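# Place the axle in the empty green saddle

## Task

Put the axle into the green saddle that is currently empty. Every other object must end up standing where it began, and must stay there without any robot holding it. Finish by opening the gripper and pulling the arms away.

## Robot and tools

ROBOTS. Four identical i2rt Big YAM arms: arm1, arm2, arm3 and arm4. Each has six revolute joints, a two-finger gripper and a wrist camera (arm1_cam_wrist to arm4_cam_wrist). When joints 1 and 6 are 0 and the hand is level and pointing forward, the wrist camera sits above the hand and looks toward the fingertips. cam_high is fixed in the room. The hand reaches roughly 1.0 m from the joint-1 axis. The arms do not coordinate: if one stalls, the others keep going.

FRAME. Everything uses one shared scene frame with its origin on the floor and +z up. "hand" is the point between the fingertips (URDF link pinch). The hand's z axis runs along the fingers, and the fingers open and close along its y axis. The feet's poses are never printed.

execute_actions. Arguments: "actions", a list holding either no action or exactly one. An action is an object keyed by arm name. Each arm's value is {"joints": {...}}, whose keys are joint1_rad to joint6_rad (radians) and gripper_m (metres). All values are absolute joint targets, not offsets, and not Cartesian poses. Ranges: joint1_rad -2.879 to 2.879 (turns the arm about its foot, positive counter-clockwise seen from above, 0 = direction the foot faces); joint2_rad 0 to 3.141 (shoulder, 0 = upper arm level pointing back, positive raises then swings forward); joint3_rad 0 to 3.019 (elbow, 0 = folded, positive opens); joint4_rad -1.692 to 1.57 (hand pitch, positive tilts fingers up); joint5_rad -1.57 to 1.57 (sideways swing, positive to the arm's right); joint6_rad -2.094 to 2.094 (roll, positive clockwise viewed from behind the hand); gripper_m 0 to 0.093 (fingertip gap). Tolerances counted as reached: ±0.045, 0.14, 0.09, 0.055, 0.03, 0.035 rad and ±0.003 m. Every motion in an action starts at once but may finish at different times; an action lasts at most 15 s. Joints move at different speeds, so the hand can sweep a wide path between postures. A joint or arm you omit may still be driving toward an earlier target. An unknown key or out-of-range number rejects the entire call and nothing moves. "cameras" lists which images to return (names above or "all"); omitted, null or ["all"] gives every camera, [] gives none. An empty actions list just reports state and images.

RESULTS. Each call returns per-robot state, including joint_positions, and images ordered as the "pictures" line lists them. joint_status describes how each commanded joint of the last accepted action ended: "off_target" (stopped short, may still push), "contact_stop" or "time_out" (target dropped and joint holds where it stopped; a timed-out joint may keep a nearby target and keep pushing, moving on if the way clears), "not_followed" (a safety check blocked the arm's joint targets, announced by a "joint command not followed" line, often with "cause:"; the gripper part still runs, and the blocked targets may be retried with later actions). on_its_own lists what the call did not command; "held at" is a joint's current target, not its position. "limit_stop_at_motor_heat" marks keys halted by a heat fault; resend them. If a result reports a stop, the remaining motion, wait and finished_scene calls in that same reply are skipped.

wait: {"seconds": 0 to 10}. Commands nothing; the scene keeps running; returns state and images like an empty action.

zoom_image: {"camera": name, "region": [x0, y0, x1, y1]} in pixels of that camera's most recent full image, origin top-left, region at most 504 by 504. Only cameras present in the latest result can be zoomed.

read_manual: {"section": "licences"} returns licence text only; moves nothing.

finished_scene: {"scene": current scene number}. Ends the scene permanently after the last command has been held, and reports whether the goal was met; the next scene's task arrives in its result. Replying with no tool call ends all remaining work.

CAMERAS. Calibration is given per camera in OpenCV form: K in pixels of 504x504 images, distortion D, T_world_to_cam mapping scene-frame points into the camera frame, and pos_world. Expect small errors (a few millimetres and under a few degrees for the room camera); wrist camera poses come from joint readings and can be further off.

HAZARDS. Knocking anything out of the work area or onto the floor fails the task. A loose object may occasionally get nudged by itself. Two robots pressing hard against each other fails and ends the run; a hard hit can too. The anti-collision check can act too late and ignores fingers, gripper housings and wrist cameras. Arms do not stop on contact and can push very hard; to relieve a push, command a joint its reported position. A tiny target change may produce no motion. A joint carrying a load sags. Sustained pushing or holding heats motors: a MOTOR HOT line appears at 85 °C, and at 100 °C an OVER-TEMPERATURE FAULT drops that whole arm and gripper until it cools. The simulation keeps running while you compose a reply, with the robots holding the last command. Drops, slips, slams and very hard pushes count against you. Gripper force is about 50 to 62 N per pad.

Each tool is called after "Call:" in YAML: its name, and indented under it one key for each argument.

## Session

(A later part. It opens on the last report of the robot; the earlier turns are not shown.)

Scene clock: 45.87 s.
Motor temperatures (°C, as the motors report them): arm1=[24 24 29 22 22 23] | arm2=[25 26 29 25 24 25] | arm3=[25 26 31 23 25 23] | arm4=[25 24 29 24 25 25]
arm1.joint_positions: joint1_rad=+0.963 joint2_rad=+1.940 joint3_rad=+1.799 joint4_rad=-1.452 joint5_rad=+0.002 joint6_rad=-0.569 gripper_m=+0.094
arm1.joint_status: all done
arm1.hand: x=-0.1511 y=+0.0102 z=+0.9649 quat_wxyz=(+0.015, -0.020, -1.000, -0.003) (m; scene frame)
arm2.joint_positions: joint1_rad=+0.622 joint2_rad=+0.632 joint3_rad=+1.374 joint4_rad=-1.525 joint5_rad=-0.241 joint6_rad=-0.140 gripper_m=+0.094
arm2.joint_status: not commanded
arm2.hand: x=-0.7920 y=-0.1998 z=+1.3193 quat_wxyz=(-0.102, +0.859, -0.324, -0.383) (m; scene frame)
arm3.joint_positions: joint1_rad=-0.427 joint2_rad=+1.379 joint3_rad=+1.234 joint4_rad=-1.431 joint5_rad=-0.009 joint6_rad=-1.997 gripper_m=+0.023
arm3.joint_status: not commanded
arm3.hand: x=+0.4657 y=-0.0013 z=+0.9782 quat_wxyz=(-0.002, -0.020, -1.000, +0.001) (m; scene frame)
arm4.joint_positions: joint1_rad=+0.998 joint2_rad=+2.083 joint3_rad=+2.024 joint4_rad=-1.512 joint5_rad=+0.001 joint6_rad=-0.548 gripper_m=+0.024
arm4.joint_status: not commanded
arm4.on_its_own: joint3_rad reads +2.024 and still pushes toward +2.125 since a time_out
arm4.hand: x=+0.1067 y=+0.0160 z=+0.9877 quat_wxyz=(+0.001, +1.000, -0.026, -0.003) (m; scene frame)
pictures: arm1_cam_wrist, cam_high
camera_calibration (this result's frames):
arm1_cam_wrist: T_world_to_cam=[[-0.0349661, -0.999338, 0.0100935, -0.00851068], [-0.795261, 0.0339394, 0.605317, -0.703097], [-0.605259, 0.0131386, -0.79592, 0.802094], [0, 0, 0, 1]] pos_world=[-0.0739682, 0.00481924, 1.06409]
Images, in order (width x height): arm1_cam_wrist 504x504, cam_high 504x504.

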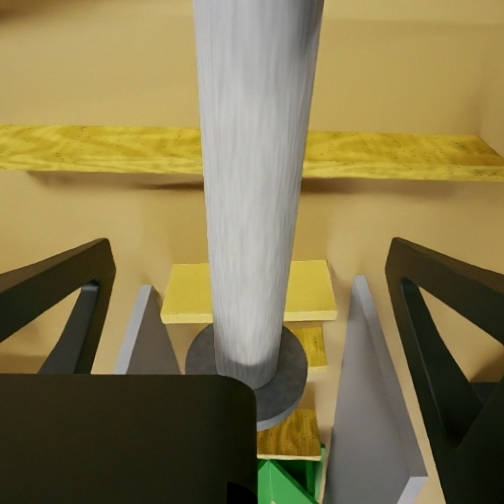

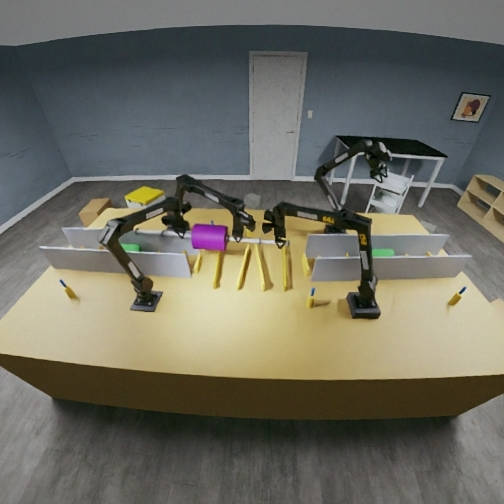

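Call:
execute_actions:
  actions:
    - {"arm1":{"joints":{"gripper_m":0}}}
  cameras: []

Call:
execute_actions:
  actions:
    - {"arm1":{"joints":{"joint2_rad":1.90,"joint3_rad":1.845}},"arm3":{"joints":{"joint2_rad":1.335}},"arm4":{"joints":{"joint2_rad":2.075,"joint3_rad":2.045,"joint4_rad":-1.512,"joint1_rad":0.998}}}
  cameras: []

Call:
execute_actions:
  actions:
    - {"arm4":{"joints":{"gripper_m":0.085}}}
  cameras: ["arm4_cam_wrist","arm1_cam_wrist"]

Scene clock: 47.47 s.
Motor temperatures (°C, as the motors report them): arm1=[24 24 29 22 22 23] | arm2=[25 26 29 25 24 25] | arm3=[25 26 32 23 25 23] | arm4=[25 25 29 24 25 25]
arm1.joint_positions: joint1_rad=+0.963 joint2_rad=+1.940 joint3_rad=+1.799 joint4_rad=-1.452 joint5_rad=+0.001 joint6_rad=-0.569 gripper_m=+0.023
arm1.joint_status: gripper_m off_target (ended at +0.023, target +0.000)
arm1.hand: x=-0.1509 y=+0.0102 z=+0.9649 quat_wxyz=(+0.015, -0.020, -1.000, -0.003) (m; scene frame)
arm2.joint_positions: joint1_rad=+0.622 joint2_rad=+0.632 joint3_rad=+1.374 joint4_rad=-1.525 joint5_rad=-0.241 joint6_rad=-0.140 gripper_m=+0.094
arm2.joint_status: not commanded
arm2.hand: x=-0.7920 y=-0.1998 z=+1.3193 quat_wxyz=(-0.102, +0.859, -0.324, -0.383) (m; scene frame)
arm3.joint_positions: joint1_rad=-0.427 joint2_rad=+1.379 joint3_rad=+1.234 joint4_rad=-1.431 joint5_rad=-0.009 joint6_rad=-1.997 gripper_m=+0.023
arm3.joint_status: not commanded
arm3.hand: x=+0.4657 y=-0.0013 z=+0.9782 quat_wxyz=(-0.002, -0.020, -1.000, +0.001) (m; scene frame)
arm4.joint_positions: joint1_rad=+0.998 joint2_rad=+2.083 joint3_rad=+2.024 joint4_rad=-1.513 joint5_rad=+0.000 joint6_rad=-0.548 gripper_m=+0.024
arm4.joint_status: not commanded
arm4.on_its_own: joint3_rad reads +2.024 and still pushes toward +2.125 since a time_out
arm4.hand: x=+0.1068 y=+0.0158 z=+0.9877 quat_wxyz=(+0.002, +1.000, -0.026, -0.003) (m; scene frame)
pictures: none
No camera images: the call's "cameras" was empty. Leave "cameras" out to get every camera's image.

Scene clock: 48.07 s.
Motor temperatures (°C, as the motors report them): arm1=[24 24 29 22 22 23] | arm2=[25 26 29 25 24 25] | arm3=[25 26 32 23 25 23] | arm4=[25 25 29 24 25 25]
arm1.joint_positions: joint1_rad=+0.963 joint2_rad=+1.940 joint3_rad=+1.799 joint4_rad=-1.452 joint5_rad=+0.001 joint6_rad=-0.569 gripper_m=+0.023
arm1.joint_status: all done
arm1.hand: x=-0.1509 y=+0.0102 z=+0.9649 quat_wxyz=(+0.015, -0.020, -1.000, -0.003) (m; scene frame)
arm2.joint_positions: joint1_rad=+0.622 joint2_rad=+0.632 joint3_rad=+1.374 joint4_rad=-1.525 joint5_rad=-0.241 joint6_rad=-0.140 gripper_m=+0.094
arm2.joint_status: not commanded
arm2.hand: x=-0.7920 y=-0.1998 z=+1.3193 quat_wxyz=(-0.102, +0.859, -0.324, -0.383) (m; scene frame)
arm3.joint_positions: joint1_rad=-0.427 joint2_rad=+1.379 joint3_rad=+1.234 joint4_rad=-1.431 joint5_rad=-0.009 joint6_rad=-1.997 gripper_m=+0.023
arm3.joint_status: all done
arm3.hand: x=+0.4656 y=-0.0012 z=+0.9782 quat_wxyz=(-0.002, -0.020, -1.000, +0.001) (m; scene frame)
arm4.joint_positions: joint1_rad=+0.998 joint2_rad=+2.086 joint3_rad=+2.024 joint4_rad=-1.513 joint5_rad=+0.000 joint6_rad=-0.548 gripper_m=+0.024
arm4.joint_status: all done
arm4.hand: x=+0.1067 y=+0.0158 z=+0.9860 quat_wxyz=(+0.003, +1.000, -0.026, -0.002) (m; scene frame)
pictures: none
No camera images: the call's "cameras" was empty. Leave "cameras" out to get every camera's image.

Scene clock: 48.80 s.
Motor temperatures (°C, as the motors report them): arm1=[24 24 30 22 22 23] | arm2=[25 26 29 25 24 25] | arm3=[25 26 32 23 25 23] | arm4=[25 25 29 24 25 25]
arm1.joint_positions: joint1_rad=+0.963 joint2_rad=+1.940 joint3_rad=+1.799 joint4_rad=-1.451 joint5_rad=+0.001 joint6_rad=-0.569 gripper_m=+0.023
arm1.joint_status: not commanded
arm1.hand: x=-0.1507 y=+0.0100 z=+0.9649 quat_wxyz=(+0.014, -0.020, -1.000, -0.003) (m; scene frame)
arm2.joint_positions: joint1_rad=+0.622 joint2_rad=+0.632 joint3_rad=+1.374 joint4_rad=-1.525 joint5_rad=-0.241 joint6_rad=-0.140 gripper_m=+0.094
arm2.joint_status: not commanded
arm2.hand: x=-0.7920 y=-0.1998 z=+1.3193 quat_wxyz=(-0.102, +0.859, -0.324, -0.383) (m; scene frame)
arm3.joint_positions: joint1_rad=-0.427 joint2_rad=+1.379 joint3_rad=+1.234 joint4_rad=-1.431 joint5_rad=-0.009 joint6_rad=-1.997 gripper_m=+0.023
arm3.joint_status: not commanded
arm3.hand: x=+0.4656 y=-0.0012 z=+0.9782 quat_wxyz=(-0.002, -0.020, -1.000, +0.001) (m; scene frame)
arm4.joint_positions: joint1_rad=+0.998 joint2_rad=+2.086 joint3_rad=+2.024 joint4_rad=-1.513 joint5_rad=+0.000 joint6_rad=-0.548 gripper_m=+0.085
arm4.joint_status: all done
arm4.hand: x=+0.1067 y=+0.0158 z=+0.9860 quat_wxyz=(+0.003, +1.000, -0.026, -0.002) (m; scene frame)
pictures: arm1_cam_wrist, arm4_cam_wrist
camera_calibration (this result's frames):
arm1_cam_wrist: T_world_to_cam=[[-0.0353696, -0.999321, 0.0102919, -0.0088565], [-0.796267, 0.0344029, 0.603967, -0.701635], [-0.603911, 0.0131669, -0.796943, 0.803507], [0, 0, 0, 1]] pos_world=[-0.073755, 0.00470812, 1.0642]
arm4_cam_wrist: T_world_to_cam=[[0.0593886, 0.998233, -0.0018911, -0.0153514], [0.817085, -0.0475229, 0.574555, -0.645572], [0.57345, -0.0356672, -0.818464, 0.869244], [0, 0, 0, 1]] pos_world=[0.0299315, 0.0156483, 1.08233]
Images, in order (width x height): arm1_cam_wrist 504x504, arm4_cam_wrist 504x504.

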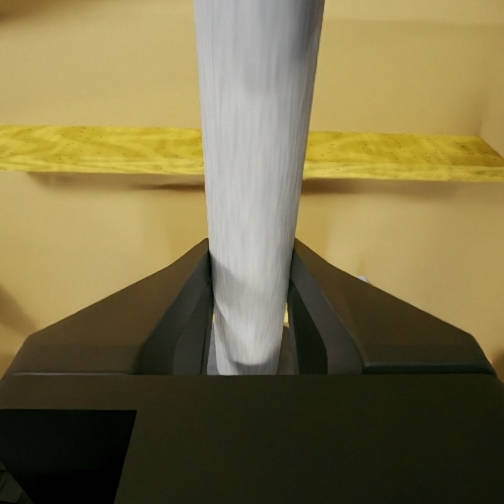

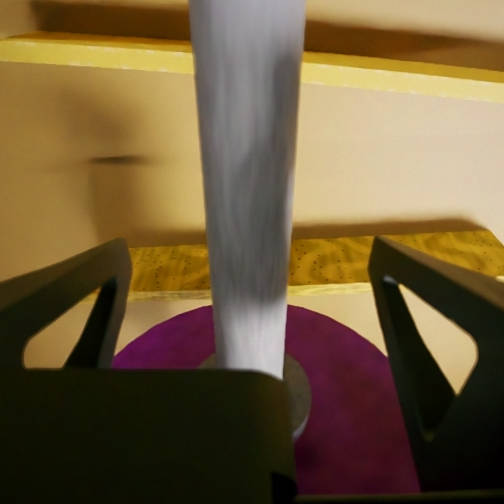

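Call:
execute_actions:
  actions:
    - {"arm4":{"joints":{"joint2_rad":1.6}}}
  cameras: []

Call:
execute_actions:
  actions:
    - {"arm4":{"joints":{"joint2_rad":0.55,"joint3_rad":1.2,"joint4_rad":-1.53,"joint6_rad":-1.75}}}
  cameras: []

Call:
execute_actions:
  actions:
    - {"arm4":{"joints":{"joint1_rad":-0.215}}}
  cameras: []

Call:
execute_actions:
  actions:
    - {"arm4":{"joints":{"joint2_rad":1.22}}}
  cameras: ["arm4_cam_wrist","cam_high"]

Scene clock: 51.97 s.
Motor temperatures (°C, as the motors report them): arm1=[24 25 30 22 22 23] | arm2=[25 26 29 25 24 25] | arm3=[25 26 33 23 25 23] | arm4=[25 25 29 24 25 25]
arm1.joint_positions: joint1_rad=+0.963 joint2_rad=+1.940 joint3_rad=+1.799 joint4_rad=-1.451 joint5_rad=+0.001 joint6_rad=-0.569 gripper_m=+0.023
arm1.joint_status: not commanded
arm1.hand: x=-0.1507 y=+0.0100 z=+0.9649 quat_wxyz=(+0.014, -0.020, -1.000, -0.003) (m; scene frame)
arm2.joint_positions: joint1_rad=+0.622 joint2_rad=+0.632 joint3_rad=+1.374 joint4_rad=-1.525 joint5_rad=-0.241 joint6_rad=-0.140 gripper_m=+0.094
arm2.joint_status: not commanded
arm2.hand: x=-0.7920 y=-0.1998 z=+1.3193 quat_wxyz=(-0.102, +0.859, -0.324, -0.383) (m; scene frame)
arm3.joint_positions: joint1_rad=-0.427 joint2_rad=+1.379 joint3_rad=+1.234 joint4_rad=-1.431 joint5_rad=-0.009 joint6_rad=-1.997 gripper_m=+0.023
arm3.joint_status: not commanded
arm3.hand: x=+0.4656 y=-0.0012 z=+0.9782 quat_wxyz=(-0.002, -0.020, -1.000, +0.001) (m; scene frame)
arm4.joint_positions: joint1_rad=+0.998 joint2_rad=+1.619 joint3_rad=+2.035 joint4_rad=-1.513 joint5_rad=+0.000 joint6_rad=-0.548 gripper_m=+0.085
arm4.joint_status: all done
arm4.hand: x=+0.1736 y=-0.0275 z=+1.2697 quat_wxyz=(-0.126, +0.971, -0.026, -0.201) (m; scene frame)
pictures: none
No camera images: the call's "cameras" was empty. Leave "cameras" out to get every camera's image.

Scene clock: 53.93 s.
Motor temperatures (°C, as the motors report them): arm1=[24 25 30 22 22 23] | arm2=[25 26 29 25 24 25] | arm3=[25 26 33 23 25 23] | arm4=[25 24 28 24 25 25]
arm1.joint_positions: joint1_rad=+0.963 joint2_rad=+1.940 joint3_rad=+1.799 joint4_rad=-1.451 joint5_rad=+0.001 joint6_rad=-0.569 gripper_m=+0.023
arm1.joint_status: not commanded
arm1.hand: x=-0.1507 y=+0.0100 z=+0.9649 quat_wxyz=(+0.014, -0.020, -1.000, -0.003) (m; scene frame)
arm2.joint_positions: joint1_rad=+0.622 joint2_rad=+0.632 joint3_rad=+1.374 joint4_rad=-1.525 joint5_rad=-0.241 joint6_rad=-0.140 gripper_m=+0.094
arm2.joint_status: not commanded
arm2.hand: x=-0.7920 y=-0.1998 z=+1.3193 quat_wxyz=(-0.102, +0.859, -0.324, -0.383) (m; scene frame)
arm3.joint_positions: joint1_rad=-0.427 joint2_rad=+1.379 joint3_rad=+1.234 joint4_rad=-1.431 joint5_rad=-0.009 joint6_rad=-1.997 gripper_m=+0.023
arm3.joint_status: not commanded
arm3.hand: x=+0.4656 y=-0.0012 z=+0.9782 quat_wxyz=(-0.002, -0.020, -1.000, +0.001) (m; scene frame)
arm4.joint_positions: joint1_rad=+0.998 joint2_rad=+0.551 joint3_rad=+1.203 joint4_rad=-1.522 joint5_rad=+0.000 joint6_rad=-1.740 gripper_m=+0.085
arm4.joint_status: all done
arm4.hand: x=+0.4813 y=-0.2376 z=+1.2573 quat_wxyz=(-0.318, +0.790, +0.506, -0.138) (m; scene frame)
pictures: none
No camera images: the call's "cameras" was empty. Leave "cameras" out to get every camera's image.

Scene clock: 55.53 s.
Motor temperatures (°C, as the motors report them): arm1=[24 25 30 22 22 23] | arm2=[25 26 29 25 24 25] | arm3=[25 26 33 23 25 23] | arm4=[25 24 28 24 25 25]
arm1.joint_positions: joint1_rad=+0.963 joint2_rad=+1.940 joint3_rad=+1.799 joint4_rad=-1.451 joint5_rad=+0.001 joint6_rad=-0.569 gripper_m=+0.023
arm1.joint_status: not commanded
arm1.hand: x=-0.1507 y=+0.0100 z=+0.9649 quat_wxyz=(+0.014, -0.020, -1.000, -0.003) (m; scene frame)
arm2.joint_positions: joint1_rad=+0.622 joint2_rad=+0.632 joint3_rad=+1.374 joint4_rad=-1.525 joint5_rad=-0.241 joint6_rad=-0.140 gripper_m=+0.094
arm2.joint_status: not commanded
arm2.hand: x=-0.7920 y=-0.1998 z=+1.3193 quat_wxyz=(-0.102, +0.859, -0.324, -0.383) (m; scene frame)
arm3.joint_positions: joint1_rad=-0.427 joint2_rad=+1.379 joint3_rad=+1.234 joint4_rad=-1.431 joint5_rad=-0.009 joint6_rad=-1.997 gripper_m=+0.023
arm3.joint_status: not commanded
arm3.hand: x=+0.4656 y=-0.0012 z=+0.9782 quat_wxyz=(-0.002, -0.020, -1.000, +0.001) (m; scene frame)
arm4.joint_positions: joint1_rad=-0.207 joint2_rad=+0.551 joint3_rad=+1.203 joint4_rad=-1.522 joint5_rad=+0.000 joint6_rad=-1.741 gripper_m=+0.085
arm4.joint_status: all done
arm4.hand: x=+0.6896 y=-0.1575 z=+1.2554 quat_wxyz=(-0.335, +0.939, -0.031, +0.065) (m; scene frame)
pictures: none
No camera images: the call's "cameras" was empty. Leave "cameras" out to get every camera's image.

Scene clock: 56.83 s.
Motor temperatures (°C, as the motors report them): arm1=[24 25 31 22 22 23] | arm2=[25 26 29 25 24 25] | arm3=[25 26 34 23 25 23] | arm4=[25 24 28 24 25 25]
arm1.joint_positions: joint1_rad=+0.963 joint2_rad=+1.940 joint3_rad=+1.799 joint4_rad=-1.451 joint5_rad=+0.001 joint6_rad=-0.569 gripper_m=+0.023
arm1.joint_status: not commanded
arm1.hand: x=-0.1507 y=+0.0100 z=+0.9649 quat_wxyz=(+0.014, -0.020, -1.000, -0.003) (m; scene frame)
arm2.joint_positions: joint1_rad=+0.622 joint2_rad=+0.632 joint3_rad=+1.374 joint4_rad=-1.525 joint5_rad=-0.241 joint6_rad=-0.140 gripper_m=+0.094
arm2.joint_status: not commanded
arm2.hand: x=-0.7920 y=-0.1998 z=+1.3193 quat_wxyz=(-0.102, +0.859, -0.324, -0.383) (m; scene frame)
arm3.joint_positions: joint1_rad=-0.427 joint2_rad=+1.379 joint3_rad=+1.234 joint4_rad=-1.431 joint5_rad=-0.009 joint6_rad=-1.997 gripper_m=+0.023
arm3.joint_status: not commanded
arm3.hand: x=+0.4656 y=-0.0012 z=+0.9782 quat_wxyz=(-0.002, -0.020, -1.000, +0.001) (m; scene frame)
arm4.joint_positions: joint1_rad=-0.207 joint2_rad=+1.236 joint3_rad=+1.191 joint4_rad=-1.522 joint5_rad=+0.000 joint6_rad=-1.741 gripper_m=+0.085
arm4.joint_status: all done
arm4.hand: x=+0.7221 y=-0.0148 z=+1.0715 quat_wxyz=(-0.001, +0.999, -0.032, -0.004) (m; scene frame)
pictures: arm4_cam_wrist, cam_high
camera_calibration (this result's frames):
arm4_cam_wrist: T_world_to_cam=[[0.0712461, 0.997449, 0.00441202, -0.0365162], [0.818083, -0.0609638, 0.57186, -1.19699], [0.57067, -0.0371334, -0.82034, 0.589125], [0, 0, 0, 1]] pos_world=[0.645646, -0.0146741, 1.16796]
Images, in order (width x height): arm4_cam_wrist 504x504, cam_high 504x504.

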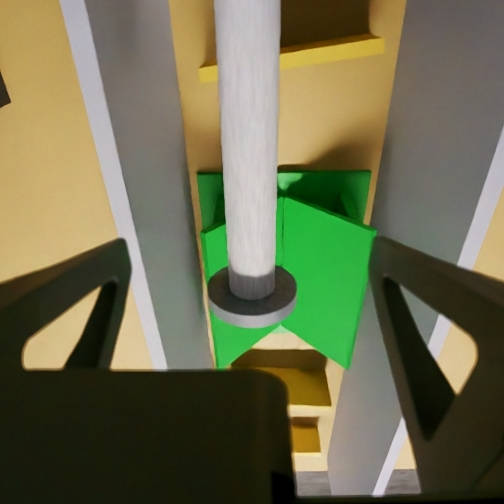

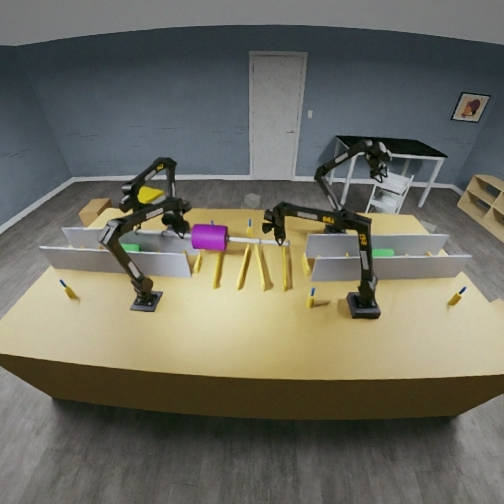

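Call:
execute_actions:
  actions:
    - {"arm4":{"joints":{"joint2_rad":1.265,"joint3_rad":1.033,"joint4_rad":-1.318,"joint6_rad":-1.765}}}
  cameras: ["arm4_cam_wrist"]

Scene clock: 58.47 s.
Motor temperatures (°C, as the motors report them): arm1=[24 25 31 22 22 23] | arm2=[25 26 29 25 24 25] | arm3=[25 26 34 23 25 23] | arm4=[25 24 28 24 25 25]
arm1.joint_positions: joint1_rad=+0.963 joint2_rad=+1.940 joint3_rad=+1.799 joint4_rad=-1.451 joint5_rad=+0.001 joint6_rad=-0.569 gripper_m=+0.023
arm1.joint_status: not commanded
arm1.hand: x=-0.1507 y=+0.0100 z=+0.9649 quat_wxyz=(+0.014, -0.020, -1.000, -0.003) (m; scene frame)
arm2.joint_positions: joint1_rad=+0.622 joint2_rad=+0.632 joint3_rad=+1.374 joint4_rad=-1.525 joint5_rad=-0.241 joint6_rad=-0.140 gripper_m=+0.094
arm2.joint_status: not commanded
arm2.hand: x=-0.7920 y=-0.1998 z=+1.3193 quat_wxyz=(-0.102, +0.859, -0.324, -0.383) (m; scene frame)
arm3.joint_positions: joint1_rad=-0.427 joint2_rad=+1.379 joint3_rad=+1.234 joint4_rad=-1.431 joint5_rad=-0.009 joint6_rad=-1.997 gripper_m=+0.023
arm3.joint_status: not commanded
arm3.hand: x=+0.4656 y=-0.0012 z=+0.9782 quat_wxyz=(-0.002, -0.020, -1.000, +0.001) (m; scene frame)
arm4.joint_positions: joint1_rad=-0.207 joint2_rad=+1.269 joint3_rad=+1.025 joint4_rad=-1.333 joint5_rad=+0.000 joint6_rad=-1.755 gripper_m=+0.085
arm4.joint_status: all done
arm4.hand: x=+0.7213 y=-0.0158 z=+0.9980 quat_wxyz=(+0.005, +1.000, -0.024, -0.005) (m; scene frame)
pictures: arm4_cam_wrist
camera_calibration (this result's frames):
arm4_cam_wrist: T_world_to_cam=[[0.0570778, 0.998352, -0.00599685, -0.0145293], [0.820265, -0.0434704, 0.570329, -1.15415], [0.569128, -0.0374721, -0.821395, 0.531446], [0, 0, 0, 1]] pos_world=[0.645076, -0.0157515, 1.09468]
Images, in order (width x height): arm4_cam_wrist 504x504.

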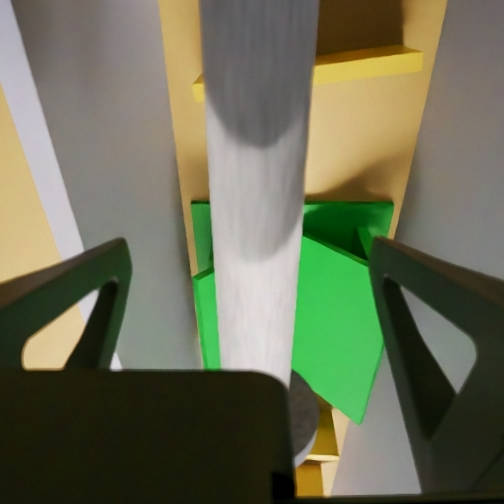

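Call:
execute_actions:
  actions:
    - {"arm4":{"joints":{"gripper_m":0,"joint4_rad":-1.308}}}
  cameras: []

Call:
execute_actions:
  actions:
    - {"arm1":{"joints":{"joint2_rad":1.88,"joint3_rad":1.86}},"arm3":{"joints":{"joint2_rad":1.375,"joint3_rad":1.255}},"arm4":{"joints":{"joint2_rad":1.24,"joint3_rad":1.075}}}
  cameras: []

Call:
execute_actions:
  actions:
    - {"arm3":{"joints":{"gripper_m":0.09}}}
  cameras: []

Call:
execute_actions:
  actions:
    - {"arm3":{"joints":{"joint2_rad":0.5}}}
  cameras: ["cam_high"]

Scene clock: 60.10 s.
Motor temperatures (°C, as the motors report them): arm1=[24 25 31 22 22 23] | arm2=[25 26 29 25 24 25] | arm3=[25 26 34 23 25 23] | arm4=[25 24 28 24 25 25]
arm1.joint_positions: joint1_rad=+0.963 joint2_rad=+1.940 joint3_rad=+1.799 joint4_rad=-1.451 joint5_rad=+0.001 joint6_rad=-0.569 gripper_m=+0.023
arm1.joint_status: not commanded
arm1.hand: x=-0.1507 y=+0.0100 z=+0.9649 quat_wxyz=(+0.014, -0.020, -1.000, -0.003) (m; scene frame)
arm2.joint_positions: joint1_rad=+0.622 joint2_rad=+0.632 joint3_rad=+1.374 joint4_rad=-1.525 joint5_rad=-0.241 joint6_rad=-0.140 gripper_m=+0.094
arm2.joint_status: not commanded
arm2.hand: x=-0.7920 y=-0.1998 z=+1.3193 quat_wxyz=(-0.102, +0.859, -0.324, -0.383) (m; scene frame)
arm3.joint_positions: joint1_rad=-0.427 joint2_rad=+1.379 joint3_rad=+1.234 joint4_rad=-1.432 joint5_rad=-0.008 joint6_rad=-1.997 gripper_m=+0.023
arm3.joint_status: not commanded
arm3.hand: x=+0.4657 y=-0.0010 z=+0.9782 quat_wxyz=(-0.002, -0.020, -1.000, +0.000) (m; scene frame)
arm4.joint_positions: joint1_rad=-0.207 joint2_rad=+1.269 joint3_rad=+1.025 joint4_rad=-1.322 joint5_rad=+0.000 joint6_rad=-1.756 gripper_m=+0.024
arm4.joint_status: gripper_m off_target (ended at +0.024, target +0.000); the others done
arm4.hand: x=+0.7219 y=-0.0133 z=+0.9980 quat_wxyz=(+0.000, +1.000, -0.024, -0.004) (m; scene frame)
pictures: none
No camera images: the call's "cameras" was empty. Leave "cameras" out to get every camera's image.

Scene clock: 60.67 s.
Motor temperatures (°C, as the motors report them): arm1=[24 25 31 22 22 23] | arm2=[25 26 29 25 24 25] | arm3=[25 26 34 23 25 23] | arm4=[25 24 28 24 25 25]
arm1.joint_positions: joint1_rad=+0.963 joint2_rad=+1.940 joint3_rad=+1.799 joint4_rad=-1.451 joint5_rad=+0.001 joint6_rad=-0.569 gripper_m=+0.023
arm1.joint_status: all done
arm1.hand: x=-0.1507 y=+0.0100 z=+0.9649 quat_wxyz=(+0.014, -0.020, -1.000, -0.003) (m; scene frame)
arm2.joint_positions: joint1_rad=+0.622 joint2_rad=+0.632 joint3_rad=+1.374 joint4_rad=-1.525 joint5_rad=-0.241 joint6_rad=-0.140 gripper_m=+0.094
arm2.joint_status: not commanded
arm2.hand: x=-0.7920 y=-0.1998 z=+1.3193 quat_wxyz=(-0.102, +0.859, -0.324, -0.383) (m; scene frame)
arm3.joint_positions: joint1_rad=-0.427 joint2_rad=+1.380 joint3_rad=+1.234 joint4_rad=-1.432 joint5_rad=-0.008 joint6_rad=-1.997 gripper_m=+0.023
arm3.joint_status: all done
arm3.hand: x=+0.4656 y=-0.0011 z=+0.9777 quat_wxyz=(-0.002, -0.020, -1.000, -0.001) (m; scene frame)
arm4.joint_positions: joint1_rad=-0.207 joint2_rad=+1.267 joint3_rad=+1.025 joint4_rad=-1.322 joint5_rad=+0.000 joint6_rad=-1.756 gripper_m=+0.024
arm4.joint_status: all done
arm4.hand: x=+0.7219 y=-0.0134 z=+0.9986 quat_wxyz=(-0.001, +1.000, -0.024, -0.004) (m; scene frame)
pictures: none
No camera images: the call's "cameras" was empty. Leave "cameras" out to get every camera's image.

Scene clock: 61.37 s.
Motor temperatures (°C, as the motors report them): arm1=[24 25 31 22 22 23] | arm2=[25 26 29 25 24 25] | arm3=[25 26 34 23 25 23] | arm4=[25 24 28 24 25 25]
arm1.joint_positions: joint1_rad=+0.963 joint2_rad=+1.940 joint3_rad=+1.799 joint4_rad=-1.450 joint5_rad=+0.001 joint6_rad=-0.569 gripper_m=+0.023
arm1.joint_status: not commanded
arm1.hand: x=-0.1506 y=+0.0099 z=+0.9649 quat_wxyz=(+0.014, -0.020, -1.000, -0.002) (m; scene frame)
arm2.joint_positions: joint1_rad=+0.622 joint2_rad=+0.632 joint3_rad=+1.374 joint4_rad=-1.525 joint5_rad=-0.241 joint6_rad=-0.140 gripper_m=+0.094
arm2.joint_status: not commanded
arm2.hand: x=-0.7920 y=-0.1998 z=+1.3193 quat_wxyz=(-0.102, +0.859, -0.324, -0.383) (m; scene frame)
arm3.joint_positions: joint1_rad=-0.427 joint2_rad=+1.380 joint3_rad=+1.234 joint4_rad=-1.432 joint5_rad=-0.005 joint6_rad=-1.998 gripper_m=+0.090
arm3.joint_status: all done
arm3.hand: x=+0.4651 y=-0.0008 z=+0.9778 quat_wxyz=(-0.001, -0.019, -1.000, -0.001) (m; scene frame)
arm4.joint_positions: joint1_rad=-0.207 joint2_rad=+1.267 joint3_rad=+1.025 joint4_rad=-1.321 joint5_rad=+0.000 joint6_rad=-1.756 gripper_m=+0.024
arm4.joint_status: not commanded
arm4.hand: x=+0.7220 y=-0.0131 z=+0.9986 quat_wxyz=(-0.002, +1.000, -0.024, -0.003) (m; scene frame)
pictures: none
No camera images: the call's "cameras" was empty. Leave "cameras" out to get every camera's image.

Scene clock: 62.77 s.
Motor temperatures (°C, as the motors report them): arm1=[24 26 31 22 22 23] | arm2=[25 26 30 25 24 25] | arm3=[25 26 34 23 25 23] | arm4=[25 24 28 24 25 25]
arm1.joint_positions: joint1_rad=+0.963 joint2_rad=+1.940 joint3_rad=+1.799 joint4_rad=-1.450 joint5_rad=+0.001 joint6_rad=-0.569 gripper_m=+0.023
arm1.joint_status: not commanded
arm1.hand: x=-0.1506 y=+0.0099 z=+0.9649 quat_wxyz=(+0.014, -0.020, -1.000, -0.002) (m; scene frame)
arm2.joint_positions: joint1_rad=+0.622 joint2_rad=+0.632 joint3_rad=+1.374 joint4_rad=-1.525 joint5_rad=-0.241 joint6_rad=-0.140 gripper_m=+0.094
arm2.joint_status: not commanded
arm2.hand: x=-0.7920 y=-0.1998 z=+1.3193 quat_wxyz=(-0.102, +0.859, -0.324, -0.383) (m; scene frame)
arm3.joint_positions: joint1_rad=-0.427 joint2_rad=+0.491 joint3_rad=+1.234 joint4_rad=-1.432 joint5_rad=-0.004 joint6_rad=-1.999 gripper_m=+0.090
arm3.joint_status: all done
arm3.hand: x=+0.5572 y=+0.1801 z=+1.2342 quat_wxyz=(+0.186, -0.015, -0.903, +0.387) (m; scene frame)
arm4.joint_positions: joint1_rad=-0.207 joint2_rad=+1.267 joint3_rad=+1.025 joint4_rad=-1.321 joint5_rad=+0.000 joint6_rad=-1.756 gripper_m=+0.024
arm4.joint_status: not commanded
arm4.hand: x=+0.7220 y=-0.0131 z=+0.9986 quat_wxyz=(-0.002, +1.000, -0.024, -0.003) (m; scene frame)
pictures: cam_high
Images, in order (width x height): cam_high 504x504.

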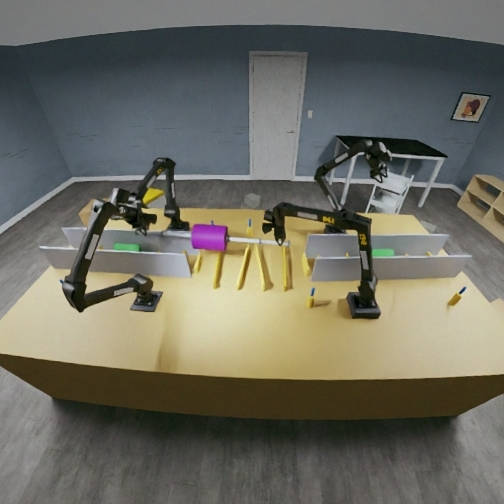

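Call:
execute_actions:
  actions:
    - {"arm1":{"joints":{"joint1_rad":0.786,"joint2_rad":1.58,"joint3_rad":1.425,"joint4_rad":-1.345,"joint6_rad":-0.755}},"arm4":{"joints":{"joint1_rad":0.22,"joint2_rad":1.24,"joint3_rad":1.035,"joint4_rad":-1.295,"joint6_rad":-1.32}},"arm2":{"joints":{"joint1_rad":0.1,"joint2_rad":0.45,"joint3_rad":1.33,"joint5_rad":0,"joint6_rad":-1.0}},"arm3":{"joints":{"joint2_rad":0.25,"joint3_rad":1.0,"joint6_rad":-1.2}}}
  cameras: []

Call:
execute_actions:
  actions:
    - {"arm1":{"joints":{"joint1_rad":0.52,"joint2_rad":1.365,"joint3_rad":1.17,"joint4_rad":-1.315,"joint6_rad":-1.02}},"arm4":{"joints":{"joint1_rad":0.583,"joint2_rad":1.378,"joint3_rad":1.22,"joint4_rad":-1.29,"joint6_rad":-0.955}},"arm2":{"joints":{"joint1_rad":-0.44,"joint6_rad":-1.97}}}
  cameras: []

Call:
execute_actions:
  actions:
    - {"arm1":{"joints":{"joint1_rad":0.145,"joint2_rad":1.243,"joint3_rad":1.055,"joint4_rad":-1.33,"joint6_rad":-1.395}},"arm4":{"joints":{"joint1_rad":0.833,"joint2_rad":1.60,"joint3_rad":1.495,"joint4_rad":-1.335,"joint6_rad":-0.705}}}
  cameras: ["cam_high","arm1_cam_wrist"]

Scene clock: 66.87 s.
Motor temperatures (°C, as the motors report them): arm1=[24 26 31 22 22 23] | arm2=[25 26 29 25 24 25] | arm3=[25 25 32 23 25 23] | arm4=[25 24 28 24 25 25]
arm1.joint_positions: joint1_rad=+0.781 joint2_rad=+1.632 joint3_rad=+1.396 joint4_rad=-1.347 joint5_rad=+0.001 joint6_rad=-0.752 gripper_m=+0.023
arm1.joint_status: all done
arm1.hand: x=-0.3005 y=+0.0080 z=+0.9756 quat_wxyz=(+0.010, -0.020, -1.000, -0.001) (m; scene frame)
arm2.joint_positions: joint1_rad=+0.110 joint2_rad=+0.445 joint3_rad=+1.335 joint4_rad=-1.525 joint5_rad=-0.003 joint6_rad=-0.992 gripper_m=+0.094
arm2.joint_status: all done
arm2.hand: x=-0.6537 y=-0.2006 z=+1.3275 quat_wxyz=(-0.422, +0.868, -0.213, -0.151) (m; scene frame)
arm3.joint_positions: joint1_rad=-0.427 joint2_rad=+0.241 joint3_rad=+1.006 joint4_rad=-1.432 joint5_rad=-0.004 joint6_rad=-1.212 gripper_m=+0.090
arm3.joint_status: all done
arm3.hand: x=+0.5801 y=+0.2263 z=+1.1619 quat_wxyz=(+0.024, -0.358, -0.824, +0.438) (m; scene frame)
arm4.joint_positions: joint1_rad=+0.222 joint2_rad=+1.267 joint3_rad=+1.009 joint4_rad=-1.301 joint5_rad=-0.015 joint6_rad=-1.328 gripper_m=+0.024
arm4.joint_status: all done
arm4.hand: x=+0.5722 y=-0.0111 z=+0.9941 quat_wxyz=(-0.002, +1.000, -0.023, -0.013) (m; scene frame)
pictures: none
No camera images: the call's "cameras" was empty. Leave "cameras" out to get every camera's image.

Scene clock: 68.70 s.
Motor temperatures (°C, as the motors report them): arm1=[24 26 31 21 22 23] | arm2=[25 26 29 25 24 25] | arm3=[25 25 32 23 25 23] | arm4=[25 24 28 24 25 25]
arm1.joint_positions: joint1_rad=+0.511 joint2_rad=+1.409 joint3_rad=+1.138 joint4_rad=-1.314 joint5_rad=+0.008 joint6_rad=-1.021 gripper_m=+0.023
arm1.joint_status: all done
arm1.hand: x=-0.4483 y=+0.0075 z=+0.9751 quat_wxyz=(+0.012, -0.020, -1.000, -0.001) (m; scene frame)
arm2.joint_positions: joint1_rad=-0.430 joint2_rad=+0.445 joint3_rad=+1.335 joint4_rad=-1.525 joint5_rad=-0.003 joint6_rad=-1.962 gripper_m=+0.094
arm2.joint_status: all done
arm2.hand: x=-0.5760 y=-0.2141 z=+1.3275 quat_wxyz=(-0.411, +0.894, -0.022, +0.180) (m; scene frame)
arm3.joint_positions: joint1_rad=-0.427 joint2_rad=+0.241 joint3_rad=+1.006 joint4_rad=-1.432 joint5_rad=-0.004 joint6_rad=-1.212 gripper_m=+0.090
arm3.joint_status: not commanded
arm3.hand: x=+0.5801 y=+0.2263 z=+1.1619 quat_wxyz=(+0.024, -0.359, -0.824, +0.438) (m; scene frame)
arm4.joint_positions: joint1_rad=+0.586 joint2_rad=+1.414 joint3_rad=+1.154 joint4_rad=-1.280 joint5_rad=-0.007 joint6_rad=-0.968 gripper_m=+0.024
arm4.joint_status: all done
arm4.hand: x=+0.4248 y=-0.0058 z=+0.9975 quat_wxyz=(-0.009, +1.000, -0.021, -0.015) (m; scene frame)
pictures: none
No camera images: the call's "cameras" was empty. Leave "cameras" out to get every camera's image.

Scene clock: 69.80 s.
Motor temperatures (°C, as the motors report them): arm1=[24 26 31 21 23 23] | arm2=[25 26 29 25 24 25] | arm3=[25 25 32 23 25 23] | arm4=[25 24 28 24 25 25]
arm1.joint_positions: joint1_rad=+0.145 joint2_rad=+1.286 joint3_rad=+1.019 joint4_rad=-1.327 joint5_rad=+0.014 joint6_rad=-1.382 gripper_m=+0.023
arm1.joint_status: all done
arm1.hand: x=-0.5919 y=+0.0105 z=+0.9763 quat_wxyz=(+0.014, -0.023, -1.000, -0.007) (m; scene frame)
arm2.joint_positions: joint1_rad=-0.430 joint2_rad=+0.445 joint3_rad=+1.335 joint4_rad=-1.525 joint5_rad=-0.003 joint6_rad=-1.962 gripper_m=+0.094
arm2.joint_status: not commanded
arm2.hand: x=-0.5760 y=-0.2141 z=+1.3275 quat_wxyz=(-0.411, +0.894, -0.022, +0.180) (m; scene frame)
arm3.joint_positions: joint1_rad=-0.427 joint2_rad=+0.241 joint3_rad=+1.006 joint4_rad=-1.432 joint5_rad=-0.004 joint6_rad=-1.212 gripper_m=+0.090
arm3.joint_status: not commanded
arm3.hand: x=+0.5801 y=+0.2263 z=+1.1619 quat_wxyz=(+0.024, -0.359, -0.824, +0.438) (m; scene frame)
arm4.joint_positions: joint1_rad=+0.838 joint2_rad=+1.632 joint3_rad=+1.411 joint4_rad=-1.320 joint5_rad=-0.001 joint6_rad=-0.706 gripper_m=+0.024
arm4.joint_status: all done
arm4.hand: x=+0.2838 y=-0.0103 z=+1.0029 quat_wxyz=(-0.008, +0.999, -0.026, -0.016) (m; scene frame)
pictures: arm1_cam_wrist, cam_high
camera_calibration (this result's frames):
arm1_cam_wrist: T_world_to_cam=[[-0.0411276, -0.999154, 0.000566799, -0.018016], [-0.796039, 0.0331098, 0.604339, -1.0601], [-0.603846, 0.0244038, -0.796727, 0.545886], [0, 0, 0, 1]] pos_world=[-0.514989, 0.00377713, 1.07559]
Images, in order (width x height): arm1_cam_wrist 504x504, cam_high 504x504.

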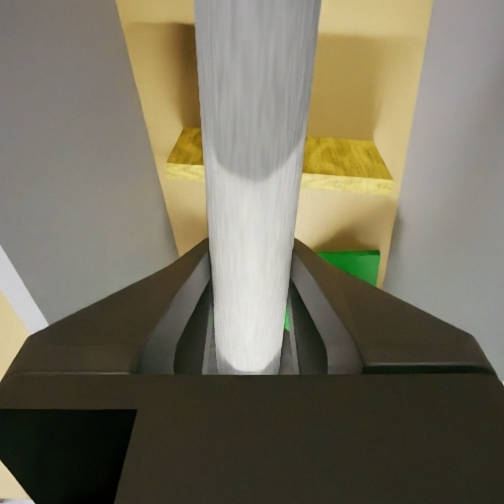

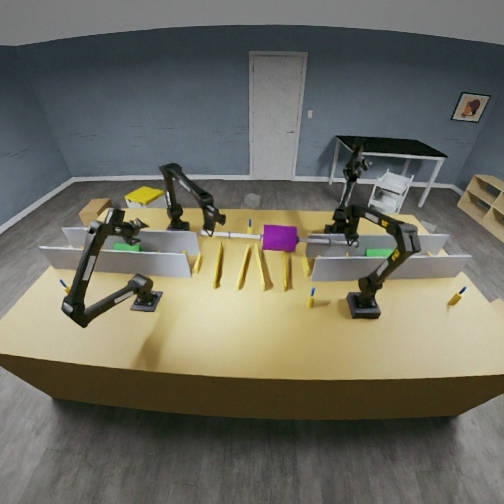

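Call:
execute_actions:
  actions:
    - {"arm1":{"joints":{"joint1_rad":-0.255,"joint2_rad":1.305,"joint3_rad":1.175,"joint4_rad":-1.315,"joint6_rad":-1.815}},"arm4":{"joints":{"joint1_rad":1.0,"joint2_rad":1.9,"joint3_rad":1.91,"joint4_rad":-1.455,"joint6_rad":-0.555}},"arm2":{"joints":{"joint3_rad":1.29}}}
  cameras: []

Call:
execute_actions:
  actions:
    - {"arm2":{"joints":{"joint2_rad":1.3,"joint6_rad":-1.99}}}
  cameras: ["cam_high","arm2_cam_wrist","arm1_cam_wrist"]

Scene clock: 71.97 s.
Motor temperatures (°C, as the motors report them): arm1=[24 25 32 21 23 23] | arm2=[25 26 29 25 24 25] | arm3=[25 25 31 23 25 23] | arm4=[25 24 29 24 25 25]
arm1.joint_positions: joint1_rad=-0.259 joint2_rad=+1.330 joint3_rad=+1.088 joint4_rad=-1.312 joint5_rad=+0.027 joint6_rad=-1.805 gripper_m=+0.023
arm1.joint_status: all done
arm1.hand: x=-0.7390 y=-0.0078 z=+0.9886 quat_wxyz=(+0.020, -0.013, -1.000, +0.007) (m; scene frame)
arm2.joint_positions: joint1_rad=-0.430 joint2_rad=+0.446 joint3_rad=+1.299 joint4_rad=-1.525 joint5_rad=-0.003 joint6_rad=-1.962 gripper_m=+0.094
arm2.joint_status: all done
arm2.hand: x=-0.5738 y=-0.2094 z=+1.3119 quat_wxyz=(-0.396, +0.901, -0.022, +0.174) (m; scene frame)
arm3.joint_positions: joint1_rad=-0.427 joint2_rad=+0.241 joint3_rad=+1.006 joint4_rad=-1.432 joint5_rad=-0.004 joint6_rad=-1.212 gripper_m=+0.090
arm3.joint_status: not commanded
arm3.hand: x=+0.5801 y=+0.2263 z=+1.1619 quat_wxyz=(+0.024, -0.359, -0.824, +0.438) (m; scene frame)
arm4.joint_positions: joint1_rad=+1.000 joint2_rad=+1.939 joint3_rad=+1.821 joint4_rad=-1.445 joint5_rad=-0.004 joint6_rad=-0.563 gripper_m=+0.024
arm4.joint_status: all done
arm4.hand: x=+0.1427 y=-0.0112 z=+0.9976 quat_wxyz=(+0.001, +1.000, -0.017, -0.009) (m; scene frame)
pictures: none
No camera images: the call's "cameras" was empty. Leave "cameras" out to get every camera's image.

Scene clock: 73.37 s.
Motor temperatures (°C, as the motors report them): arm1=[24 25 32 21 23 23] | arm2=[25 26 29 25 24 25] | arm3=[25 25 31 23 25 23] | arm4=[25 24 29 24 25 25]
arm1.joint_positions: joint1_rad=-0.259 joint2_rad=+1.330 joint3_rad=+1.088 joint4_rad=-1.312 joint5_rad=+0.027 joint6_rad=-1.805 gripper_m=+0.023
arm1.joint_status: not commanded
arm1.hand: x=-0.7390 y=-0.0078 z=+0.9886 quat_wxyz=(+0.020, -0.013, -1.000, +0.007) (m; scene frame)
arm2.joint_positions: joint1_rad=-0.430 joint2_rad=+1.305 joint3_rad=+1.299 joint4_rad=-1.525 joint5_rad=-0.003 joint6_rad=-1.982 gripper_m=+0.094
arm2.joint_status: all done
arm2.hand: x=-0.4773 y=-0.0054 z=+1.0867 quat_wxyz=(-0.016, +1.000, -0.015, +0.006) (m; scene frame)
arm3.joint_positions: joint1_rad=-0.427 joint2_rad=+0.241 joint3_rad=+1.006 joint4_rad=-1.432 joint5_rad=-0.004 joint6_rad=-1.212 gripper_m=+0.090
arm3.joint_status: not commanded
arm3.hand: x=+0.5801 y=+0.2263 z=+1.1619 quat_wxyz=(+0.024, -0.359, -0.824, +0.438) (m; scene frame)
arm4.joint_positions: joint1_rad=+1.000 joint2_rad=+1.939 joint3_rad=+1.821 joint4_rad=-1.445 joint5_rad=-0.004 joint6_rad=-0.563 gripper_m=+0.024
arm4.joint_status: not commanded
arm4.hand: x=+0.1427 y=-0.0112 z=+0.9976 quat_wxyz=(+0.001, +1.000, -0.017, -0.009) (m; scene frame)
pictures: arm1_cam_wrist, arm2_cam_wrist, cam_high
camera_calibration (this result's frames):
arm1_cam_wrist: T_world_to_cam=[[-0.0216252, -0.999312, 0.0301307, -0.0571512], [-0.788809, 0.0355711, 0.613608, -1.1878], [-0.614257, -0.010498, -0.789036, 0.451731], [0, 0, 0, 1]] pos_world=[-0.660701, -0.0101185, 1.08699]
arm2_cam_wrist: T_world_to_cam=[[0.0302622, 0.9991, 0.0297366, -0.0102432], [0.799006, -0.0420551, 0.599851, -0.263262], [0.600561, 0.0056069, -0.799559, 1.28158], [0, 0, 0, 1]] pos_world=[-0.559013, -0.00802326, 1.18292]
Images, in order (width x height): arm1_cam_wrist 504x504, arm2_cam_wrist 504x504, cam_high 504x504.

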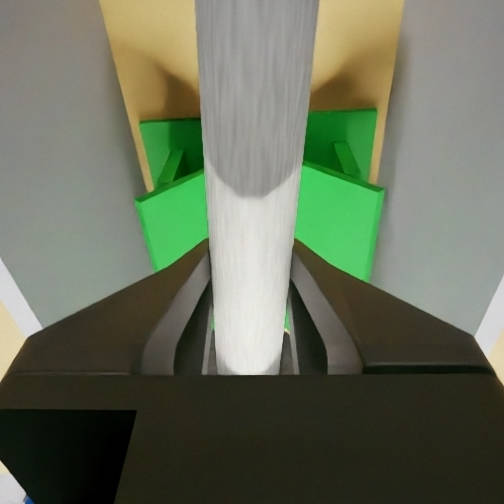

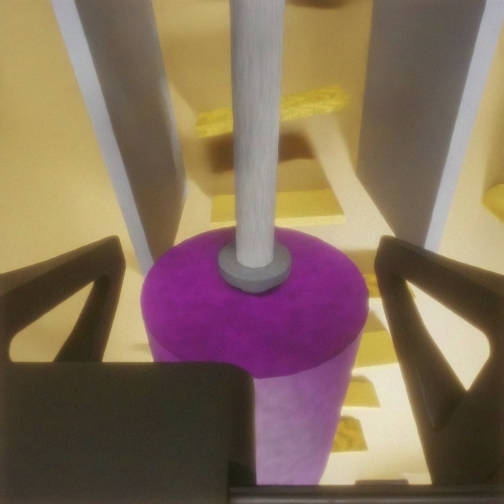

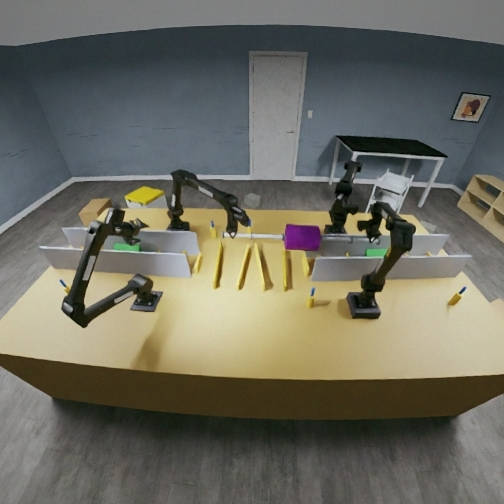

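Call:
execute_actions:
  actions:
    - {"arm2":{"joints":{"joint2_rad":1.362,"joint3_rad":1.10,"joint4_rad":-1.29}}}
  cameras: ["arm2_cam_wrist"]

Scene clock: 75.53 s.
Motor temperatures (°C, as the motors report them): arm1=[24 25 33 21 23 23] | arm2=[25 26 29 25 24 25] | arm3=[25 25 30 23 25 23] | arm4=[25 24 29 24 25 25]
arm1.joint_positions: joint1_rad=-0.259 joint2_rad=+1.330 joint3_rad=+1.088 joint4_rad=-1.312 joint5_rad=+0.027 joint6_rad=-1.805 gripper_m=+0.023
arm1.joint_status: not commanded
arm1.hand: x=-0.7390 y=-0.0078 z=+0.9886 quat_wxyz=(+0.020, -0.013, -1.000, +0.007) (m; scene frame)
arm2.joint_positions: joint1_rad=-0.430 joint2_rad=+1.369 joint3_rad=+1.102 joint4_rad=-1.306 joint5_rad=-0.003 joint6_rad=-1.982 gripper_m=+0.094
arm2.joint_status: all done
arm2.hand: x=-0.4771 y=-0.0052 z=+0.9893 quat_wxyz=(+0.003, +1.000, -0.015, -0.003) (m; scene frame)
arm3.joint_positions: joint1_rad=-0.427 joint2_rad=+0.241 joint3_rad=+1.006 joint4_rad=-1.432 joint5_rad=-0.004 joint6_rad=-1.212 gripper_m=+0.090
arm3.joint_status: not commanded
arm3.hand: x=+0.5801 y=+0.2263 z=+1.1619 quat_wxyz=(+0.024, -0.359, -0.824, +0.438) (m; scene frame)
arm4.joint_positions: joint1_rad=+1.000 joint2_rad=+1.939 joint3_rad=+1.821 joint4_rad=-1.445 joint5_rad=-0.004 joint6_rad=-0.563 gripper_m=+0.024
arm4.joint_status: not commanded
arm4.hand: x=+0.1427 y=-0.0112 z=+0.9976 quat_wxyz=(+0.001, +1.000, -0.017, -0.009) (m; scene frame)
pictures: arm2_cam_wrist
camera_calibration (this result's frames):
arm2_cam_wrist: T_world_to_cam=[[0.0304705, 0.999498, -0.00872361, 0.0305784], [0.809646, -0.0195629, 0.586592, -0.186628], [0.586127, -0.0249368, -0.809835, 1.20672], [0, 0, 0, 1]] pos_world=[-0.557118, -0.00412239, 1.08698]
Images, in order (width x height): arm2_cam_wrist 504x504.

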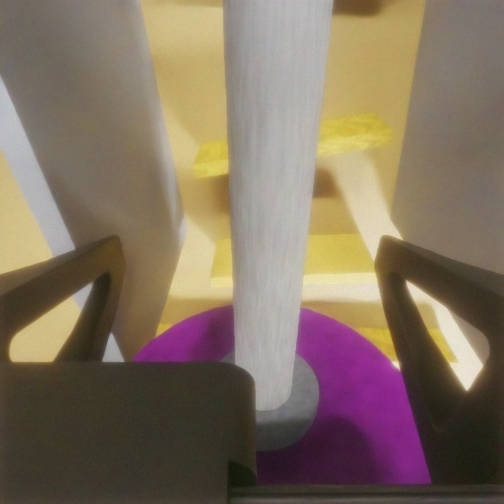

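Call:
execute_actions:
  actions:
    - {"arm2":{"joints":{"gripper_m":0,"joint4_rad":-1.265}}}
  cameras: []

Call:
execute_actions:
  actions:
    - {"arm2":{"joints":{"joint2_rad":1.33,"joint3_rad":1.16}},"arm1":{"joints":{"joint2_rad":1.325,"joint3_rad":1.11}},"arm4":{"joints":{"joint2_rad":1.91,"joint3_rad":1.875}}}
  cameras: []

Call:
execute_actions:
  actions:
    - {"arm1":{"joints":{"gripper_m":0.09}}}
  cameras: []

Call:
execute_actions:
  actions:
    - {"arm1":{"joints":{"joint2_rad":0.4}}}
  cameras: []

Call:
execute_actions:
  actions:
    - {"arm1":{"joints":{"joint1_rad":0.96,"joint3_rad":2.03,"joint4_rad":-1.53,"joint6_rad":-0.59}}}
  cameras: []

Call:
execute_actions:
  actions:
    - {"arm1":{"joints":{"joint2_rad":1.85}}}
  cameras: ["cam_high","arm1_cam_wrist"]

Scene clock: 77.80 s.
Motor temperatures (°C, as the motors report them): arm1=[24 25 33 21 23 23] | arm2=[25 26 29 25 24 25] | arm3=[25 25 30 23 25 23] | arm4=[25 24 30 24 25 25]
arm1.joint_positions: joint1_rad=-0.259 joint2_rad=+1.330 joint3_rad=+1.088 joint4_rad=-1.312 joint5_rad=+0.026 joint6_rad=-1.806 gripper_m=+0.023
arm1.joint_status: not commanded
arm1.hand: x=-0.7389 y=-0.0079 z=+0.9886 quat_wxyz=(+0.020, -0.013, -1.000, +0.008) (m; scene frame)
arm2.joint_positions: joint1_rad=-0.430 joint2_rad=+1.369 joint3_rad=+1.102 joint4_rad=-1.278 joint5_rad=-0.004 joint6_rad=-1.983 gripper_m=+0.024
arm2.joint_status: gripper_m off_target (ended at +0.024, target +0.000); the others done
arm2.hand: x=-0.4743 y=+0.0010 z=+0.9894 quat_wxyz=(-0.010, +1.000, -0.015, +0.003) (m; scene frame)
arm3.joint_positions: joint1_rad=-0.427 joint2_rad=+0.241 joint3_rad=+1.006 joint4_rad=-1.432 joint5_rad=-0.004 joint6_rad=-1.212 gripper_m=+0.090
arm3.joint_status: not commanded
arm3.hand: x=+0.5801 y=+0.2263 z=+1.1619 quat_wxyz=(+0.024, -0.359, -0.824, +0.438) (m; scene frame)
arm4.joint_positions: joint1_rad=+1.000 joint2_rad=+1.939 joint3_rad=+1.821 joint4_rad=-1.446 joint5_rad=-0.004 joint6_rad=-0.563 gripper_m=+0.024
arm4.joint_status: not commanded
arm4.hand: x=+0.1429 y=-0.0110 z=+0.9976 quat_wxyz=(+0.001, +1.000, -0.017, -0.008) (m; scene frame)
pictures: none
No camera images: the call's "cameras" was empty. Leave "cameras" out to get every camera's image.

Scene clock: 78.37 s.
Motor temperatures (°C, as the motors report them): arm1=[24 25 33 21 23 23] | arm2=[25 26 29 25 24 25] | arm3=[25 25 30 23 25 23] | arm4=[25 24 30 24 25 25]
arm1.joint_positions: joint1_rad=-0.259 joint2_rad=+1.332 joint3_rad=+1.088 joint4_rad=-1.312 joint5_rad=+0.026 joint6_rad=-1.806 gripper_m=+0.023
arm1.joint_status: all done
arm1.hand: x=-0.7389 y=-0.0080 z=+0.9879 quat_wxyz=(+0.020, -0.013, -1.000, +0.007) (m; scene frame)
arm2.joint_positions: joint1_rad=-0.430 joint2_rad=+1.367 joint3_rad=+1.102 joint4_rad=-1.278 joint5_rad=-0.004 joint6_rad=-1.984 gripper_m=+0.024
arm2.joint_status: all done
arm2.hand: x=-0.4744 y=+0.0009 z=+0.9903 quat_wxyz=(-0.011, +1.000, -0.014, +0.003) (m; scene frame)
arm3.joint_positions: joint1_rad=-0.427 joint2_rad=+0.241 joint3_rad=+1.006 joint4_rad=-1.432 joint5_rad=-0.004 joint6_rad=-1.212 gripper_m=+0.090
arm3.joint_status: not commanded
arm3.hand: x=+0.5801 y=+0.2263 z=+1.1619 quat_wxyz=(+0.024, -0.359, -0.824, +0.438) (m; scene frame)
arm4.joint_positions: joint1_rad=+1.000 joint2_rad=+1.939 joint3_rad=+1.821 joint4_rad=-1.446 joint5_rad=-0.004 joint6_rad=-0.564 gripper_m=+0.024
arm4.joint_status: all done
arm4.hand: x=+0.1429 y=-0.0110 z=+0.9976 quat_wxyz=(+0.001, +1.000, -0.016, -0.008) (m; scene frame)
pictures: none
No camera images: the call's "cameras" was empty. Leave "cameras" out to get every camera's image.

Scene clock: 79.07 s.
Motor temperatures (°C, as the motors report them): arm1=[24 25 33 21 23 23] | arm2=[25 26 29 25 24 25] | arm3=[25 25 30 23 25 23] | arm4=[25 24 30 24 25 25]
arm1.joint_positions: joint1_rad=-0.259 joint2_rad=+1.332 joint3_rad=+1.088 joint4_rad=-1.312 joint5_rad=+0.003 joint6_rad=-1.806 gripper_m=+0.090
arm1.joint_status: all done
arm1.hand: x=-0.7350 y=-0.0090 z=+0.9878 quat_wxyz=(+0.009, -0.012, -1.000, +0.010) (m; scene frame)
arm2.joint_positions: joint1_rad=-0.430 joint2_rad=+1.368 joint3_rad=+1.102 joint4_rad=-1.277 joint5_rad=-0.004 joint6_rad=-1.984 gripper_m=+0.024
arm2.joint_status: not commanded
arm2.hand: x=-0.4743 y=+0.0012 z=+0.9897 quat_wxyz=(-0.011, +1.000, -0.014, +0.003) (m; scene frame)
arm3.joint_positions: joint1_rad=-0.427 joint2_rad=+0.241 joint3_rad=+1.006 joint4_rad=-1.432 joint5_rad=-0.004 joint6_rad=-1.212 gripper_m=+0.090
arm3.joint_status: not commanded
arm3.hand: x=+0.5801 y=+0.2263 z=+1.1619 quat_wxyz=(+0.024, -0.359, -0.824, +0.438) (m; scene frame)
arm4.joint_positions: joint1_rad=+1.000 joint2_rad=+1.939 joint3_rad=+1.821 joint4_rad=-1.446 joint5_rad=-0.005 joint6_rad=-0.564 gripper_m=+0.024
arm4.joint_status: not commanded
arm4.hand: x=+0.1428 y=-0.0112 z=+0.9976 quat_wxyz=(+0.001, +1.000, -0.016, -0.009) (m; scene frame)
pictures: none
No camera images: the call's "cameras" was empty. Leave "cameras" out to get every camera's image.

Scene clock: 80.47 s.
Motor temperatures (°C, as the motors report them): arm1=[24 25 33 21 23 23] | arm2=[25 26 30 25 24 25] | arm3=[25 25 30 23 25 23] | arm4=[25 24 29 24 25 25]
arm1.joint_positions: joint1_rad=-0.259 joint2_rad=+0.399 joint3_rad=+1.088 joint4_rad=-1.312 joint5_rad=+0.003 joint6_rad=-1.806 gripper_m=+0.090
arm1.joint_status: all done
arm1.hand: x=-0.6861 y=+0.1651 z=+1.2496 quat_wxyz=(+0.118, -0.010, -0.888, +0.445) (m; scene frame)
arm2.joint_positions: joint1_rad=-0.430 joint2_rad=+1.368 joint3_rad=+1.102 joint4_rad=-1.277 joint5_rad=-0.004 joint6_rad=-1.984 gripper_m=+0.024
arm2.joint_status: not commanded
arm2.hand: x=-0.4743 y=+0.0012 z=+0.9897 quat_wxyz=(-0.011, +1.000, -0.014, +0.003) (m; scene frame)
arm3.joint_positions: joint1_rad=-0.427 joint2_rad=+0.241 joint3_rad=+1.006 joint4_rad=-1.432 joint5_rad=-0.004 joint6_rad=-1.212 gripper_m=+0.090
arm3.joint_status: not commanded
arm3.hand: x=+0.5801 y=+0.2263 z=+1.1619 quat_wxyz=(+0.024, -0.359, -0.824, +0.438) (m; scene frame)
arm4.joint_positions: joint1_rad=+1.000 joint2_rad=+1.939 joint3_rad=+1.821 joint4_rad=-1.446 joint5_rad=-0.005 joint6_rad=-0.564 gripper_m=+0.024
arm4.joint_status: not commanded
arm4.hand: x=+0.1428 y=-0.0112 z=+0.9976 quat_wxyz=(+0.001, +1.000, -0.016, -0.009) (m; scene frame)
pictures: none
No camera images: the call's "cameras" was empty. Leave "cameras" out to get every camera's image.

Scene clock: 82.47 s.
Motor temperatures (°C, as the motors report them): arm1=[24 25 32 21 23 23] | arm2=[25 26 30 25 24 25] | arm3=[25 25 29 23 25 23] | arm4=[25 24 29 24 25 25]
arm1.joint_positions: joint1_rad=+0.956 joint2_rad=+0.387 joint3_rad=+2.032 joint4_rad=-1.521 joint5_rad=+0.000 joint6_rad=-0.601 gripper_m=+0.090
arm1.joint_status: all done
arm1.hand: x=-0.7038 y=+0.4040 z=+1.5564 quat_wxyz=(-0.612, -0.001, -0.664, +0.430) (m; scene frame)
arm2.joint_positions: joint1_rad=-0.430 joint2_rad=+1.368 joint3_rad=+1.102 joint4_rad=-1.277 joint5_rad=-0.004 joint6_rad=-1.984 gripper_m=+0.024
arm2.joint_status: not commanded
arm2.hand: x=-0.4743 y=+0.0012 z=+0.9897 quat_wxyz=(-0.011, +1.000, -0.014, +0.003) (m; scene frame)
arm3.joint_positions: joint1_rad=-0.427 joint2_rad=+0.241 joint3_rad=+1.006 joint4_rad=-1.432 joint5_rad=-0.004 joint6_rad=-1.212 gripper_m=+0.090
arm3.joint_status: not commanded
arm3.hand: x=+0.5801 y=+0.2263 z=+1.1619 quat_wxyz=(+0.024, -0.359, -0.824, +0.438) (m; scene frame)
arm4.joint_positions: joint1_rad=+1.000 joint2_rad=+1.939 joint3_rad=+1.821 joint4_rad=-1.446 joint5_rad=-0.005 joint6_rad=-0.564 gripper_m=+0.024
arm4.joint_status: not commanded
arm4.hand: x=+0.1428 y=-0.0112 z=+0.9976 quat_wxyz=(+0.001, +1.000, -0.016, -0.009) (m; scene frame)
pictures: none
No camera images: the call's "cameras" was empty. Leave "cameras" out to get every camera's image.

Scene clock: 84.23 s.
Motor temperatures (°C, as the motors report them): arm1=[24 25 32 22 23 23] | arm2=[25 26 30 25 24 25] | arm3=[25 25 29 23 25 23] | arm4=[25 25 29 24 25 25]
arm1.joint_positions: joint1_rad=+0.956 joint2_rad=+1.872 joint3_rad=+2.000 joint4_rad=-1.522 joint5_rad=+0.000 joint6_rad=-0.599 gripper_m=+0.090
arm1.joint_status: all done
arm1.hand: x=-0.1303 y=-0.0078 z=+1.0836 quat_wxyz=(-0.068, -0.008, -0.996, +0.053) (m; scene frame)
arm2.joint_positions: joint1_rad=-0.430 joint2_rad=+1.368 joint3_rad=+1.102 joint4_rad=-1.277 joint5_rad=-0.004 joint6_rad=-1.984 gripper_m=+0.024
arm2.joint_status: not commanded
arm2.hand: x=-0.4743 y=+0.0012 z=+0.9897 quat_wxyz=(-0.011, +1.000, -0.014, +0.003) (m; scene frame)
arm3.joint_positions: joint1_rad=-0.427 joint2_rad=+0.241 joint3_rad=+1.006 joint4_rad=-1.432 joint5_rad=-0.004 joint6_rad=-1.212 gripper_m=+0.090
arm3.joint_status: not commanded
arm3.hand: x=+0.5801 y=+0.2263 z=+1.1619 quat_wxyz=(+0.024, -0.359, -0.824, +0.438) (m; scene frame)
arm4.joint_positions: joint1_rad=+1.000 joint2_rad=+1.939 joint3_rad=+1.821 joint4_rad=-1.446 joint5_rad=-0.005 joint6_rad=-0.564 gripper_m=+0.024
arm4.joint_status: not commanded
arm4.hand: x=+0.1428 y=-0.0112 z=+0.9976 quat_wxyz=(+0.001, +1.000, -0.016, -0.009) (m; scene frame)
pictures: arm1_cam_wrist, cam_high
camera_calibration (this result's frames):
arm1_cam_wrist: T_world_to_cam=[[-0.0212432, -0.992632, 0.119289, -0.143389], [-0.883856, 0.074412, 0.461801, -0.613562], [-0.467276, -0.0956241, -0.878925, 1.01646], [0, 0, 0, 1]] pos_world=[-0.0703812, 0.000521201, 1.19384]
Images, in order (width x height): arm1_cam_wrist 504x504, cam_high 504x504.

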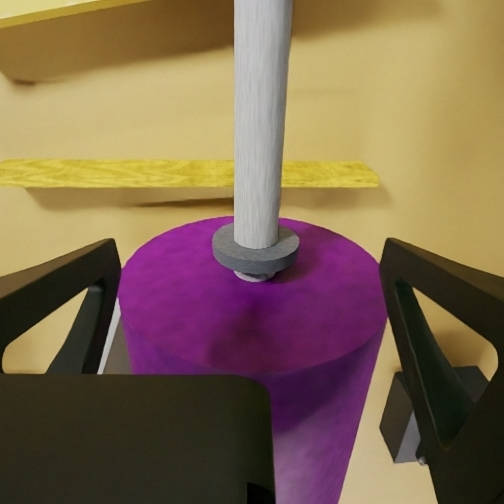

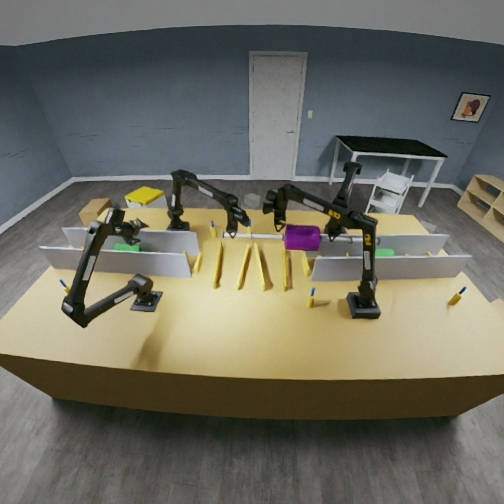

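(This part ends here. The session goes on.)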